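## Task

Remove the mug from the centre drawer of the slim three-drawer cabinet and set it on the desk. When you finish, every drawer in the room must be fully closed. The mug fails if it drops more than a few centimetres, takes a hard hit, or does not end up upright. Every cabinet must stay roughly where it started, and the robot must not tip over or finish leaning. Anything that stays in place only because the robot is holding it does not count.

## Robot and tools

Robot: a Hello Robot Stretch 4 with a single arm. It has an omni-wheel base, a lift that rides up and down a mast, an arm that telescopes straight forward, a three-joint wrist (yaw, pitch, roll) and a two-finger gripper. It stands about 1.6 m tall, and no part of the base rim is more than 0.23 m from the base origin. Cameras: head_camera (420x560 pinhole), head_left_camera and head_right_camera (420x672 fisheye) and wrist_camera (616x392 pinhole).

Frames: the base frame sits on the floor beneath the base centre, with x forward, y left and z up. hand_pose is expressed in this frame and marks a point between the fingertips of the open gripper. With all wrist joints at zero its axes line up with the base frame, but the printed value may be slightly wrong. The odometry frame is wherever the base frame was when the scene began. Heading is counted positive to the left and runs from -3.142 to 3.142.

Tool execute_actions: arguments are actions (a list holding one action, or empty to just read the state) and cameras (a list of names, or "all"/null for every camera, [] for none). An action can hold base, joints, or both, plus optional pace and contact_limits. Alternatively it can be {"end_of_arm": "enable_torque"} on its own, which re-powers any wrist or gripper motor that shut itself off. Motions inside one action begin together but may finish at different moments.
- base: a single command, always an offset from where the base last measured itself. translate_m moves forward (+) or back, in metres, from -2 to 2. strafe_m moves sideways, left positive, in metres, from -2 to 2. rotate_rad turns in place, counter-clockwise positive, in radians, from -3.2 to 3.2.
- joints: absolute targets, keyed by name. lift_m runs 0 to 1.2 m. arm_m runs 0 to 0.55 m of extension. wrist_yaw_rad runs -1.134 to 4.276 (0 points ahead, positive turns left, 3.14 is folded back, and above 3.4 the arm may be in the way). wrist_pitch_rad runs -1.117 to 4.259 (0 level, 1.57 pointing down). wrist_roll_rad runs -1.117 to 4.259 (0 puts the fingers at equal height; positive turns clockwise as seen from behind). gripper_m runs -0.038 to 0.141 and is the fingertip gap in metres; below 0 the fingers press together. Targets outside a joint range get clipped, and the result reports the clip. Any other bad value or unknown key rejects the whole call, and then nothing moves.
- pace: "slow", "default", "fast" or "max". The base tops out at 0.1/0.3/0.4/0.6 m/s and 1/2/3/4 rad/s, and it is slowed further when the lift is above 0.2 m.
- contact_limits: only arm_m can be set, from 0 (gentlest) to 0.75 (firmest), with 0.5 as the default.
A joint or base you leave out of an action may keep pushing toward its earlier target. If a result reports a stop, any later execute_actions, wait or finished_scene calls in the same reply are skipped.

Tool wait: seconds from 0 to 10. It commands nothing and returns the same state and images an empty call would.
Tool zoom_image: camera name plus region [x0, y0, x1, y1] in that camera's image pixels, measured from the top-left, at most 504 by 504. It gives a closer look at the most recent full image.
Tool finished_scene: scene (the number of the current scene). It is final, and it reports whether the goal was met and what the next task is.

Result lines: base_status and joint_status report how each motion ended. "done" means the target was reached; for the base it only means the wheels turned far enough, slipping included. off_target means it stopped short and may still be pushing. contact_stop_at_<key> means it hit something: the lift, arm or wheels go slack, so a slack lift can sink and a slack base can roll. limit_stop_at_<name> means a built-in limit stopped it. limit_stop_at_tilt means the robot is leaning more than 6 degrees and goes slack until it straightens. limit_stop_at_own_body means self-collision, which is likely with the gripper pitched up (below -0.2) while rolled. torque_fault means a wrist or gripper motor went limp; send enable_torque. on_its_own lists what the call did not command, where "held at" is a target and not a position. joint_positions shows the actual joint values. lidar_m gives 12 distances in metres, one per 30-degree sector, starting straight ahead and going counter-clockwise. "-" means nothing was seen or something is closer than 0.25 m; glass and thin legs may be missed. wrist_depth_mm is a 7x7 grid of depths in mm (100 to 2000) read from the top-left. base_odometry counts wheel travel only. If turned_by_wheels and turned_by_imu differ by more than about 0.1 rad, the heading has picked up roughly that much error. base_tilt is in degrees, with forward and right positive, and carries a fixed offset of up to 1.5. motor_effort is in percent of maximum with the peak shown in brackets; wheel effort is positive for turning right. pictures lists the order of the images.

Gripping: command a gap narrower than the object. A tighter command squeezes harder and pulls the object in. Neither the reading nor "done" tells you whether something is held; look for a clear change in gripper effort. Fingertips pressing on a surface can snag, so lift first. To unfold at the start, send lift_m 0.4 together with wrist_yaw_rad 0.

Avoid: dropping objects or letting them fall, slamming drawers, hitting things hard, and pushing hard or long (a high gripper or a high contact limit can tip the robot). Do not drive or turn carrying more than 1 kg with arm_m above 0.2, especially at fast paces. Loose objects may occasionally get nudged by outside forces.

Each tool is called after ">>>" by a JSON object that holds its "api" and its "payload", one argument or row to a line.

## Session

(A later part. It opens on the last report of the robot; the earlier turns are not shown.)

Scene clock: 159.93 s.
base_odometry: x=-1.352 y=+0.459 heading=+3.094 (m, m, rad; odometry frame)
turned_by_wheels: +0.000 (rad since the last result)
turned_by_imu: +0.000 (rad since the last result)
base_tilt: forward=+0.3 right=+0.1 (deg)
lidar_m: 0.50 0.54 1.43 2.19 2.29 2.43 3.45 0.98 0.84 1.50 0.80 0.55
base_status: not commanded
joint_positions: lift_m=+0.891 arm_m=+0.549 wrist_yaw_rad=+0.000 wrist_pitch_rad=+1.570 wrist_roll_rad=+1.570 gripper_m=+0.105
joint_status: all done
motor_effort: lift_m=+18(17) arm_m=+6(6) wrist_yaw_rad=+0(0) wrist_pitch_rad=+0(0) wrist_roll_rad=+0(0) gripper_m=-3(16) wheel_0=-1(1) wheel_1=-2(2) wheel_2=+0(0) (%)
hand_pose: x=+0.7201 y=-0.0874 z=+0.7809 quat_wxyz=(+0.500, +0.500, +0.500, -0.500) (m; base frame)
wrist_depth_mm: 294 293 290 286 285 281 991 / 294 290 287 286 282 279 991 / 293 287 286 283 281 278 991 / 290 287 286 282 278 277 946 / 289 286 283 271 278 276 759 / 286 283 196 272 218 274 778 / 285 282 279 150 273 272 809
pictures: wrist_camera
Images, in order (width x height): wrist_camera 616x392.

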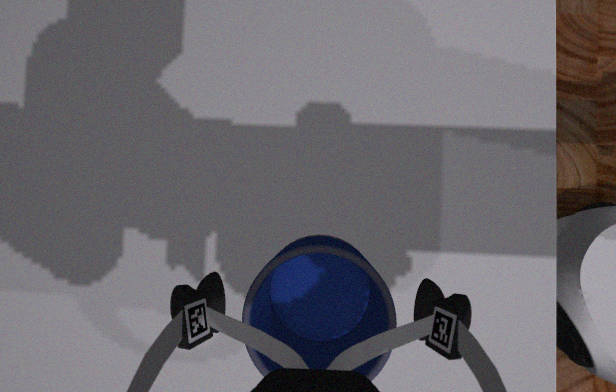

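>>> {"api": "execute_actions", "payload": {
  "actions": [
    {"joints": {"lift_m": 0.975}, "pace": "max"}
  ],
  "cameras": ["wrist_camera"]
}}

>>> {"api": "execute_actions", "payload": {
  "actions": [
    {"base": {"rotate_rad": -1.57}, "joints": {"arm_m": 0.12, "wrist_pitch_rad": 0.01, "gripper_m": 0.06}, "pace": "max"}
  ],
  "cameras": ["head_camera", "head_left_camera"]
}}

Scene clock: 171.67 s.
base_odometry: x=-1.352 y=+0.459 heading=+3.094 (m, m, rad; odometry frame)
turned_by_wheels: +0.000 (rad since the last result)
turned_by_imu: +0.000 (rad since the last result)
base_tilt: forward=+0.4 right=+0.1 (deg)
lidar_m: 0.51 0.54 1.43 2.21 2.31 2.41 3.45 0.98 0.85 1.51 0.78 0.55
base_status: not commanded
joint_positions: lift_m=+0.975 arm_m=+0.549 wrist_yaw_rad=+0.000 wrist_pitch_rad=+1.570 wrist_roll_rad=+1.570 gripper_m=+0.105
joint_status: all done
motor_effort: lift_m=+22(24) arm_m=+6(6) wrist_yaw_rad=+1(0) wrist_pitch_rad=+1(1) wrist_roll_rad=+0(0) gripper_m=-2(1) wheel_0=-1(1) wheel_1=-2(2) wheel_2=+0(0) (%)
hand_pose: x=+0.7201 y=-0.0874 z=+0.8646 quat_wxyz=(+0.500, +0.500, +0.500, -0.500) (m; base frame)
wrist_depth_mm: 382 377 377 373 366 368 1078 / 382 377 373 373 368 366 1060 / 379 375 368 368 364 362 1060 / 377 370 370 366 362 362 1042 / 373 368 366 355 362 357 854 / 370 370 201 330 320 362 854 / 370 366 364 150 357 353 1060
pictures: wrist_camera
Images, in order (width x height): wrist_camera 616x392.

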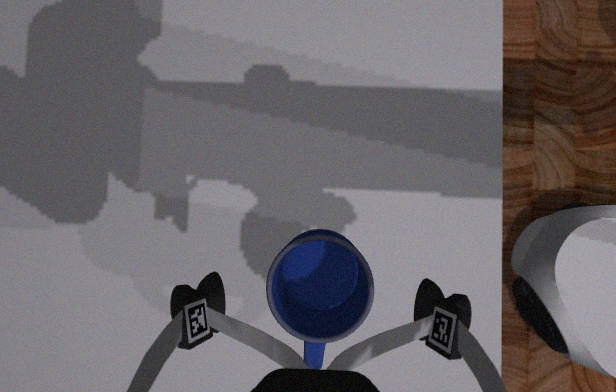

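Scene clock: 173.90 s.
base_odometry: x=-1.352 y=+0.459 heading=+1.524 (m, m, rad; odometry frame)
turned_by_wheels: -1.570 (rad since the last result)
turned_by_imu: -1.543 (rad since the last result)
base_tilt: forward=+0.3 right=+0.0 (deg)
lidar_m: 1.48 0.79 0.56 0.50 0.53 1.44 2.18 2.28 2.43 3.36 0.94 0.86
base_status: done
joint_positions: lift_m=+0.975 arm_m=+0.121 wrist_yaw_rad=+0.000 wrist_pitch_rad=+0.013 wrist_roll_rad=+1.570 gripper_m=+0.060
joint_status: all done
motor_effort: lift_m=+21(21) arm_m=-6(6) wrist_yaw_rad=+3(0) wrist_pitch_rad=-7(10) wrist_roll_rad=+0(0) gripper_m=-2(5) wheel_0=+0(7) wheel_1=-1(7) wheel_2=-1(8) (%)
hand_pose: x=+0.5804 y=-0.0875 z=+1.1494 quat_wxyz=(+0.707, +0.707, +0.004, -0.005) (m; base frame)
wrist_depth_mm: 1229 1229 1229 1205 1229 1205 976 / 1255 1205 1205 1205 1205 1205 1098 / 1229 1229 1229 1205 1160 1182 1160 / 1255 1205 1182 1182 1205 1182 1160 / 1229 1205 1205 1182 1205 1160 1160 / 1182 1182 211 1182 215 1182 1160 / 1182 1205 1138 155 1160 1138 1160
pictures: head_camera, head_left_camera
Images, in order (width x height): head_camera 420x560, head_left_camera 420x672.

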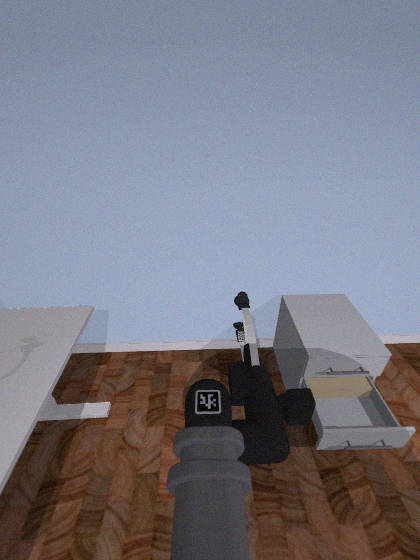

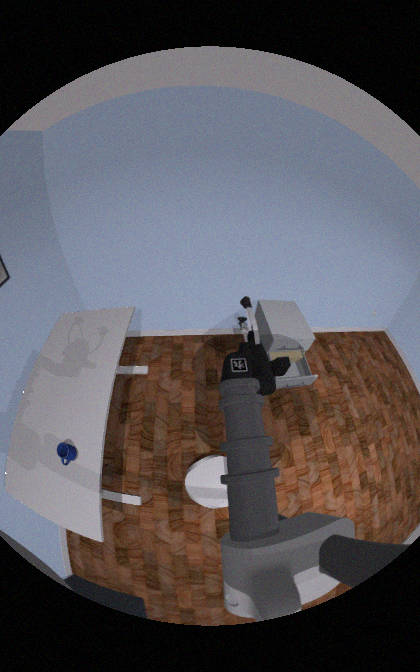

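>>> {"api": "execute_actions", "payload": {
  "actions": [
    {"base": {"strafe_m": -0.645}, "joints": {"lift_m": 0.1, "arm_m": 0.135}, "pace": "max"}
  ],
  "cameras": ["head_camera", "wrist_camera"]
}}

Scene clock: 185.00 s.
base_odometry: x=-0.708 y=+0.429 heading=+1.524 (m, m, rad; odometry frame)
turned_by_wheels: +0.000 (rad since the last result)
turned_by_imu: +0.000 (rad since the last result)
base_tilt: forward=+0.3 right=+0.0 (deg)
lidar_m: 0.66 1.58 1.25 1.16 1.21 1.81 2.18 2.01 2.45 2.71 2.21 0.70
base_status: done
joint_positions: lift_m=+0.100 arm_m=+0.134 wrist_yaw_rad=+0.000 wrist_pitch_rad=+0.013 wrist_roll_rad=+1.570 gripper_m=+0.060
joint_status: all done
motor_effort: lift_m=+18(19) arm_m=+6(7) wrist_yaw_rad=+1(2) wrist_pitch_rad=-6(6) wrist_roll_rad=+0(1) gripper_m=-1(1) wheel_0=-1(9) wheel_1=+1(9) wheel_2=+0(0) (%)
hand_pose: x=+0.5933 y=-0.0874 z=+0.2747 quat_wxyz=(+0.707, +0.707, +0.004, -0.004) (m; base frame)
wrist_depth_mm: 1182 1229 1182 1205 1182 647 439 / 1229 1182 1205 334 336 640 436 / 1205 1229 627 334 336 621 436 / 1229 1229 621 334 332 609 430 / 1229 1205 634 332 332 609 427 / 1205 1182 210 330 214 615 424 / 1205 1182 332 229 329 525 418
pictures: head_camera, wrist_camera
Images, in order (width x height): head_camera 420x560, wrist_camera 616x392.

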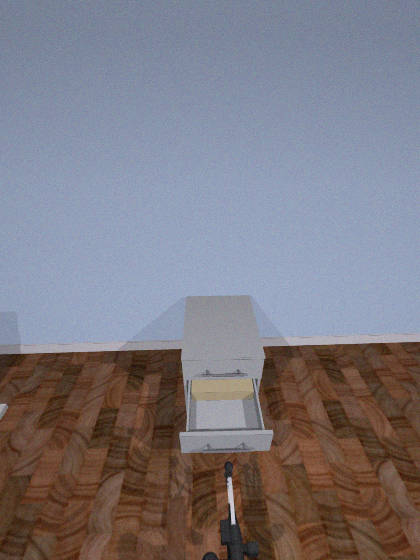

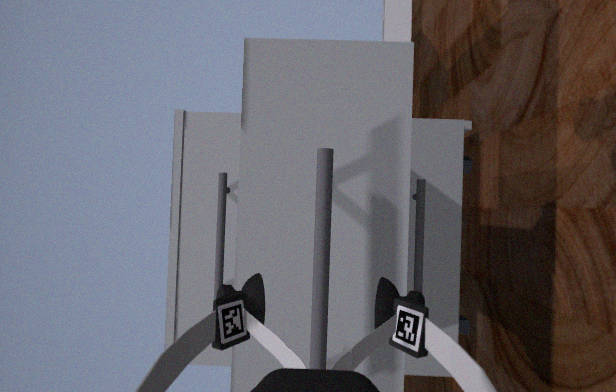

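>>> {"api": "execute_actions", "payload": {
  "actions": [
    {"joints": {"arm_m": 0.226}, "contact_limits": {"arm_m": 0.15}}
  ],
  "cameras": []
}}

>>> {"api": "execute_actions", "payload": {
  "actions": [
    {"joints": {"arm_m": 0.44}, "contact_limits": {"arm_m": 0.15}}
  ],
  "cameras": ["wrist_camera"]
}}

Scene clock: 191.73 s.
base_odometry: x=-0.708 y=+0.429 heading=+1.524 (m, m, rad; odometry frame)
turned_by_wheels: +0.000 (rad since the last result)
turned_by_imu: -0.001 (rad since the last result)
base_tilt: forward=+0.3 right=+0.1 (deg)
lidar_m: 0.65 1.59 1.22 1.16 1.22 1.79 2.18 2.03 2.38 2.71 2.19 0.70
base_status: not commanded
joint_positions: lift_m=+0.100 arm_m=+0.225 wrist_yaw_rad=+0.000 wrist_pitch_rad=+0.012 wrist_roll_rad=+1.570 gripper_m=+0.060
joint_status: all done
motor_effort: lift_m=+19(19) arm_m=+6(7) wrist_yaw_rad=+1(0) wrist_pitch_rad=-6(7) wrist_roll_rad=+0(0) gripper_m=-3(2) wheel_0=-1(1) wheel_1=+0(0) wheel_2=+0(0) (%)
contact_limits: arm_m 0.15
hand_pose: x=+0.6842 y=-0.0874 z=+0.2747 quat_wxyz=(+0.707, +0.707, +0.004, -0.004) (m; base frame)
wrist_depth_mm: 1118 1138 248 245 245 603 442 / 1118 1138 247 245 243 597 436 / 1138 1118 246 243 243 535 433 / 1118 1098 245 243 242 530 430 / 1098 1138 243 244 242 525 427 / 1098 1098 209 243 215 521 421 / 1098 1078 242 183 239 521 415
pictures: none
No camera images: the call's "cameras" was empty. Leave "cameras" out to get every camera's image.

Scene clock: 193.47 s.
base_odometry: x=-0.708 y=+0.429 heading=+1.524 (m, m, rad; odometry frame)
turned_by_wheels: +0.000 (rad since the last result)
turned_by_imu: +0.000 (rad since the last result)
base_tilt: forward=+0.3 right=+0.1 (deg)
lidar_m: 0.93 1.57 1.21 1.15 1.22 1.81 2.19 2.03 2.42 2.71 2.21 1.00
base_status: not commanded
joint_positions: lift_m=+0.100 arm_m=+0.439 wrist_yaw_rad=+0.000 wrist_pitch_rad=+0.012 wrist_roll_rad=+1.570 gripper_m=+0.060
joint_status: all done
motor_effort: lift_m=+19(19) arm_m=+6(6) wrist_yaw_rad=+0(4) wrist_pitch_rad=-6(6) wrist_roll_rad=-1(1) gripper_m=-2(1) wheel_0=-1(1) wheel_1=+0(0) wheel_2=+0(0) (%)
contact_limits: arm_m 0.15
hand_pose: x=+0.8983 y=-0.0874 z=+0.2747 quat_wxyz=(+0.707, +0.707, +0.004, -0.004) (m; base frame)
wrist_depth_mm: 904 917 904 891 866 559 397 / 327 324 319 320 320 315 315 / 324 324 320 320 317 314 314 / 320 322 320 317 317 315 312 / 322 320 319 317 312 312 312 / 322 319 208 317 215 312 310 / 320 306 315 155 314 310 310
pictures: wrist_camera
Images, in order (width x height): wrist_camera 616x392.

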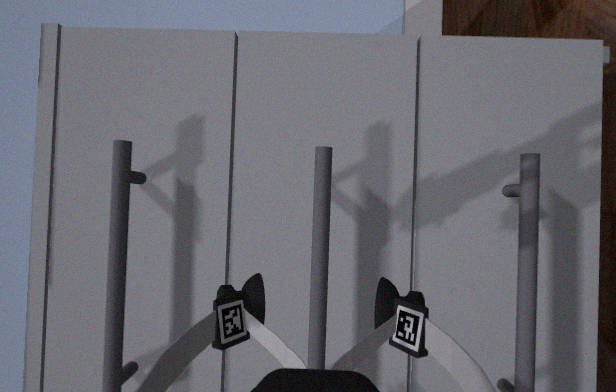

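>>> {"api": "execute_actions", "payload": {
  "actions": []
}}

Scene clock: 195.10 s.
base_odometry: x=-0.708 y=+0.429 heading=+1.524 (m, m, rad; odometry frame)
turned_by_wheels: +0.000 (rad since the last result)
turned_by_imu: +0.000 (rad since the last result)
base_tilt: forward=+0.3 right=+0.1 (deg)
lidar_m: 0.94 1.55 1.24 1.16 1.21 1.82 2.17 2.01 2.40 2.69 2.20 1.02
base_status: not commanded
joint_positions: lift_m=+0.100 arm_m=+0.439 wrist_yaw_rad=+0.000 wrist_pitch_rad=+0.012 wrist_roll_rad=+1.570 gripper_m=+0.060
joint_status: all done
motor_effort: lift_m=+19(19) arm_m=+6(6) wrist_yaw_rad=+1(4) wrist_pitch_rad=-6(6) wrist_roll_rad=+0(1) gripper_m=-3(1) wheel_0=-1(1) wheel_1=+0(0) wheel_2=+0(0) (%)
contact_limits: arm_m 0.15
hand_pose: x=+0.8983 y=-0.0874 z=+0.2747 quat_wxyz=(+0.707, +0.707, +0.004, -0.004) (m; base frame)
wrist_depth_mm: 917 904 917 878 878 559 397 / 327 324 320 320 319 315 314 / 324 322 320 317 317 315 314 / 324 320 319 319 315 314 312 / 324 320 320 315 315 312 310 / 322 319 209 317 214 314 310 / 324 309 315 155 312 310 310
pictures: head_camera, head_left_camera, head_right_camera, wrist_camera
Images, in order (width x height): head_camera 420x560, head_left_camera 420x672, head_right_camera 420x672, wrist_camera 616x392.

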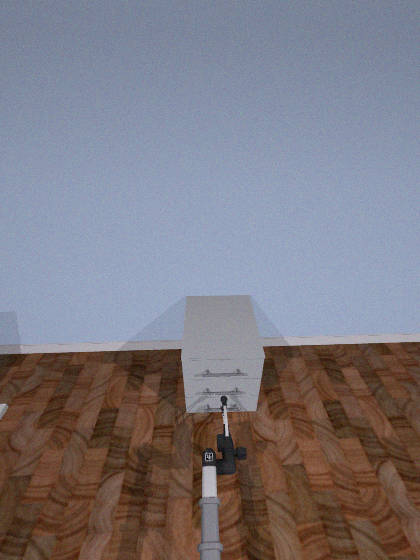

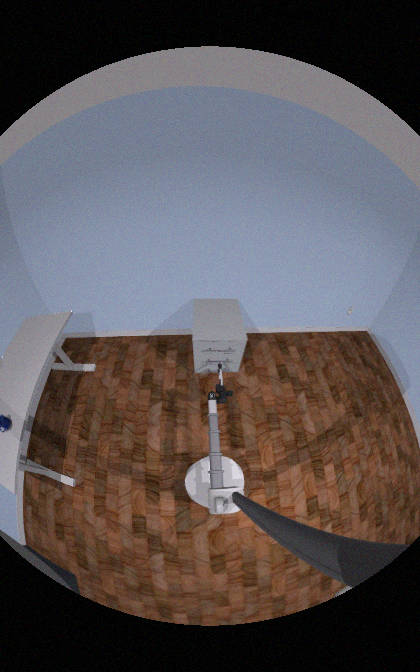

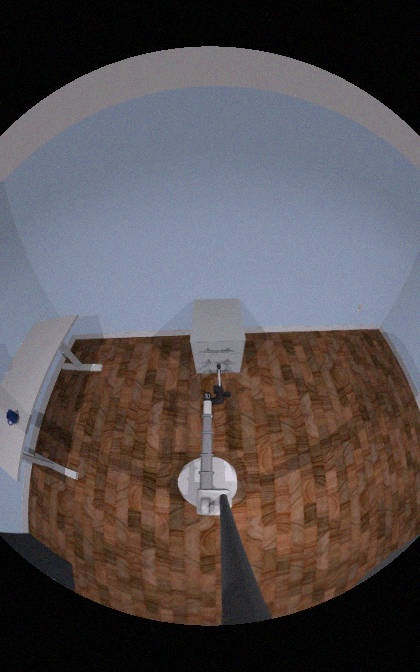

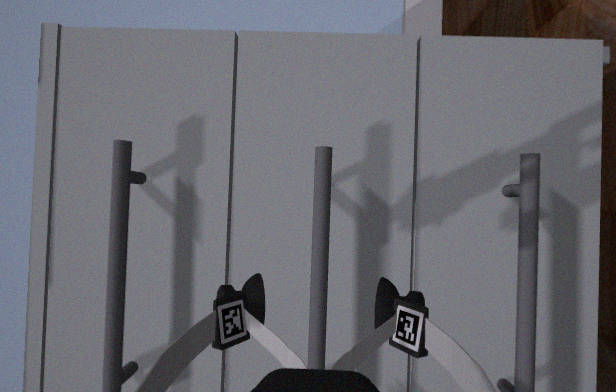

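>>> {"api": "zoom_image", "payload": {
  "camera": "head_right_camera",
  "region": [0, 500, 130, 620]
}}

>>> {"api": "zoom_image", "payload": {
  "camera": "head_right_camera",
  "region": [0, 380, 80, 460]
}}

Region (0, 500, 130, 620) of head_right_camera's 420x672 image, scaled by 3.877, with more detail than that image has; it fills the top 465 rows of this view, and the rest is white.

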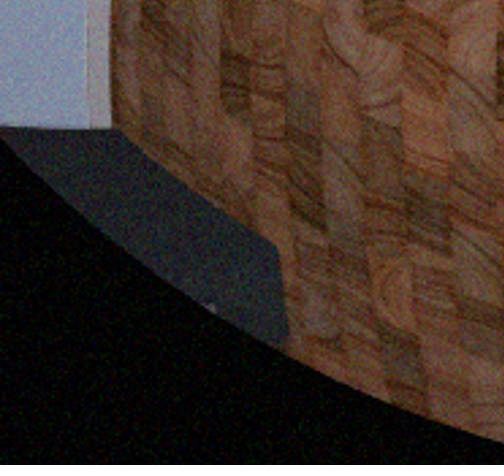

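Region (0, 380, 80, 460) of head_right_camera's 420x672 image, scaled by 6.300, with more detail than that image has.

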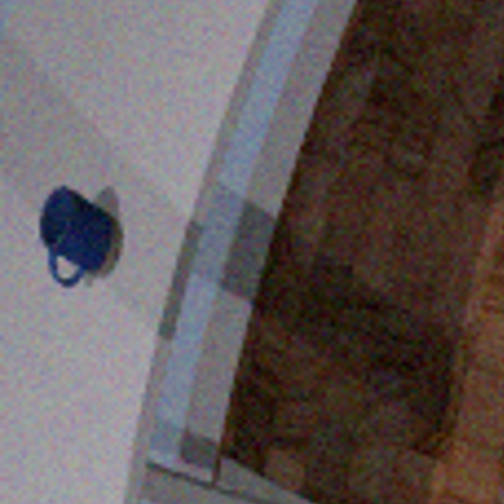

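>>> {"api": "execute_actions", "payload": {
  "actions": [
    {"base": {"rotate_rad": 0.9}, "joints": {"arm_m": 0.35}, "pace": "max"}
  ],
  "cameras": ["head_left_camera", "head_right_camera"]
}}

Scene clock: 201.77 s.
base_odometry: x=-0.708 y=+0.429 heading=+2.424 (m, m, rad; odometry frame)
turned_by_wheels: +0.900 (rad since the last result)
turned_by_imu: +0.883 (rad since the last result)
base_tilt: forward=+0.3 right=+0.0 (deg)
lidar_m: 1.30 1.16 1.18 1.80 2.19 2.04 2.13 2.73 2.62 1.67 0.92 1.00
base_status: done
joint_positions: lift_m=+0.100 arm_m=+0.351 wrist_yaw_rad=+0.000 wrist_pitch_rad=+0.013 wrist_roll_rad=+1.570 gripper_m=+0.060
joint_status: all done
motor_effort: lift_m=+18(19) arm_m=-6(8) wrist_yaw_rad=+0(4) wrist_pitch_rad=-6(6) wrist_roll_rad=-1(0) gripper_m=-4(0) wheel_0=-1(10) wheel_1=-1(10) wheel_2=-1(10) (%)
hand_pose: x=+0.8105 y=-0.0873 z=+0.2747 quat_wxyz=(+0.707, +0.707, +0.005, -0.004) (m; base frame)
wrist_depth_mm: 1118 1118 1118 1098 1060 647 439 / 1255 1281 1255 1229 1160 634 436 / 1464 1464 1430 1397 1308 627 430 / 1661 1661 1708 1661 1366 627 427 / 1921 1863 1863 1921 1118 609 427 / 1708 1118 210 1618 216 609 421 / 1576 904 1499 155 931 521 415
pictures: head_left_camera, head_right_camera
Images, in order (width x height): head_left_camera 420x672, head_right_camera 420x672.

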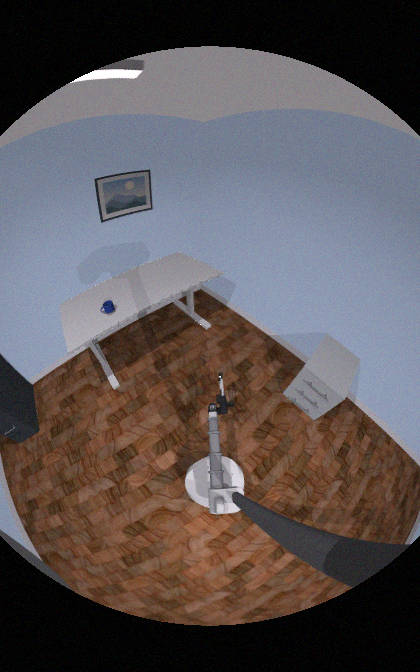

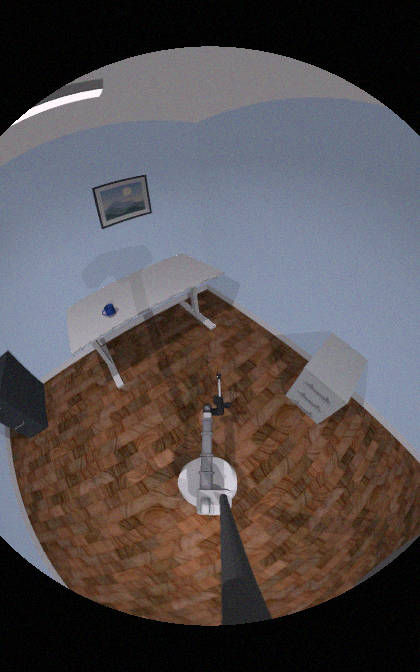

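>>> {"api": "zoom_image", "payload": {
  "camera": "head_right_camera",
  "region": [0, 340, 90, 460]
}}

>>> {"api": "zoom_image", "payload": {
  "camera": "head_right_camera",
  "region": [270, 320, 390, 440]
}}

Region (0, 340, 90, 460) of head_right_camera's 420x672 image, scaled by 4.200, with more detail than that image has; it fills the left 378 columns of this view, and the rest is white.

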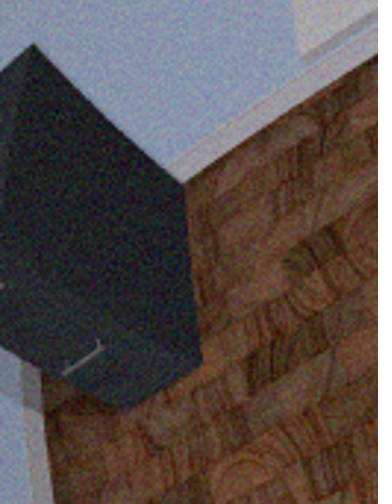

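Region (270, 320, 390, 440) of head_right_camera's 420x672 image, scaled by 4.200, with more detail than that image has.

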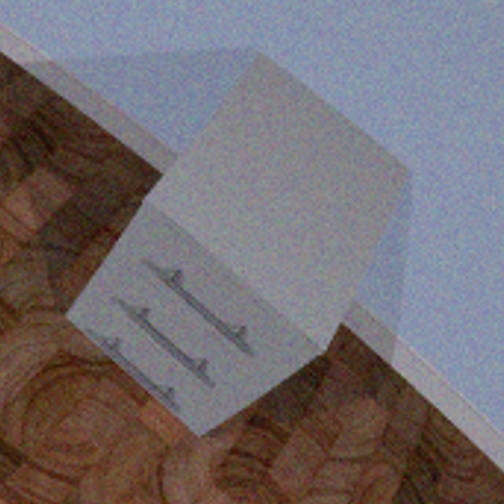

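>>> {"api": "finished_scene", "payload": {
  "scene": 2
}}

The scene is finished: the task was done.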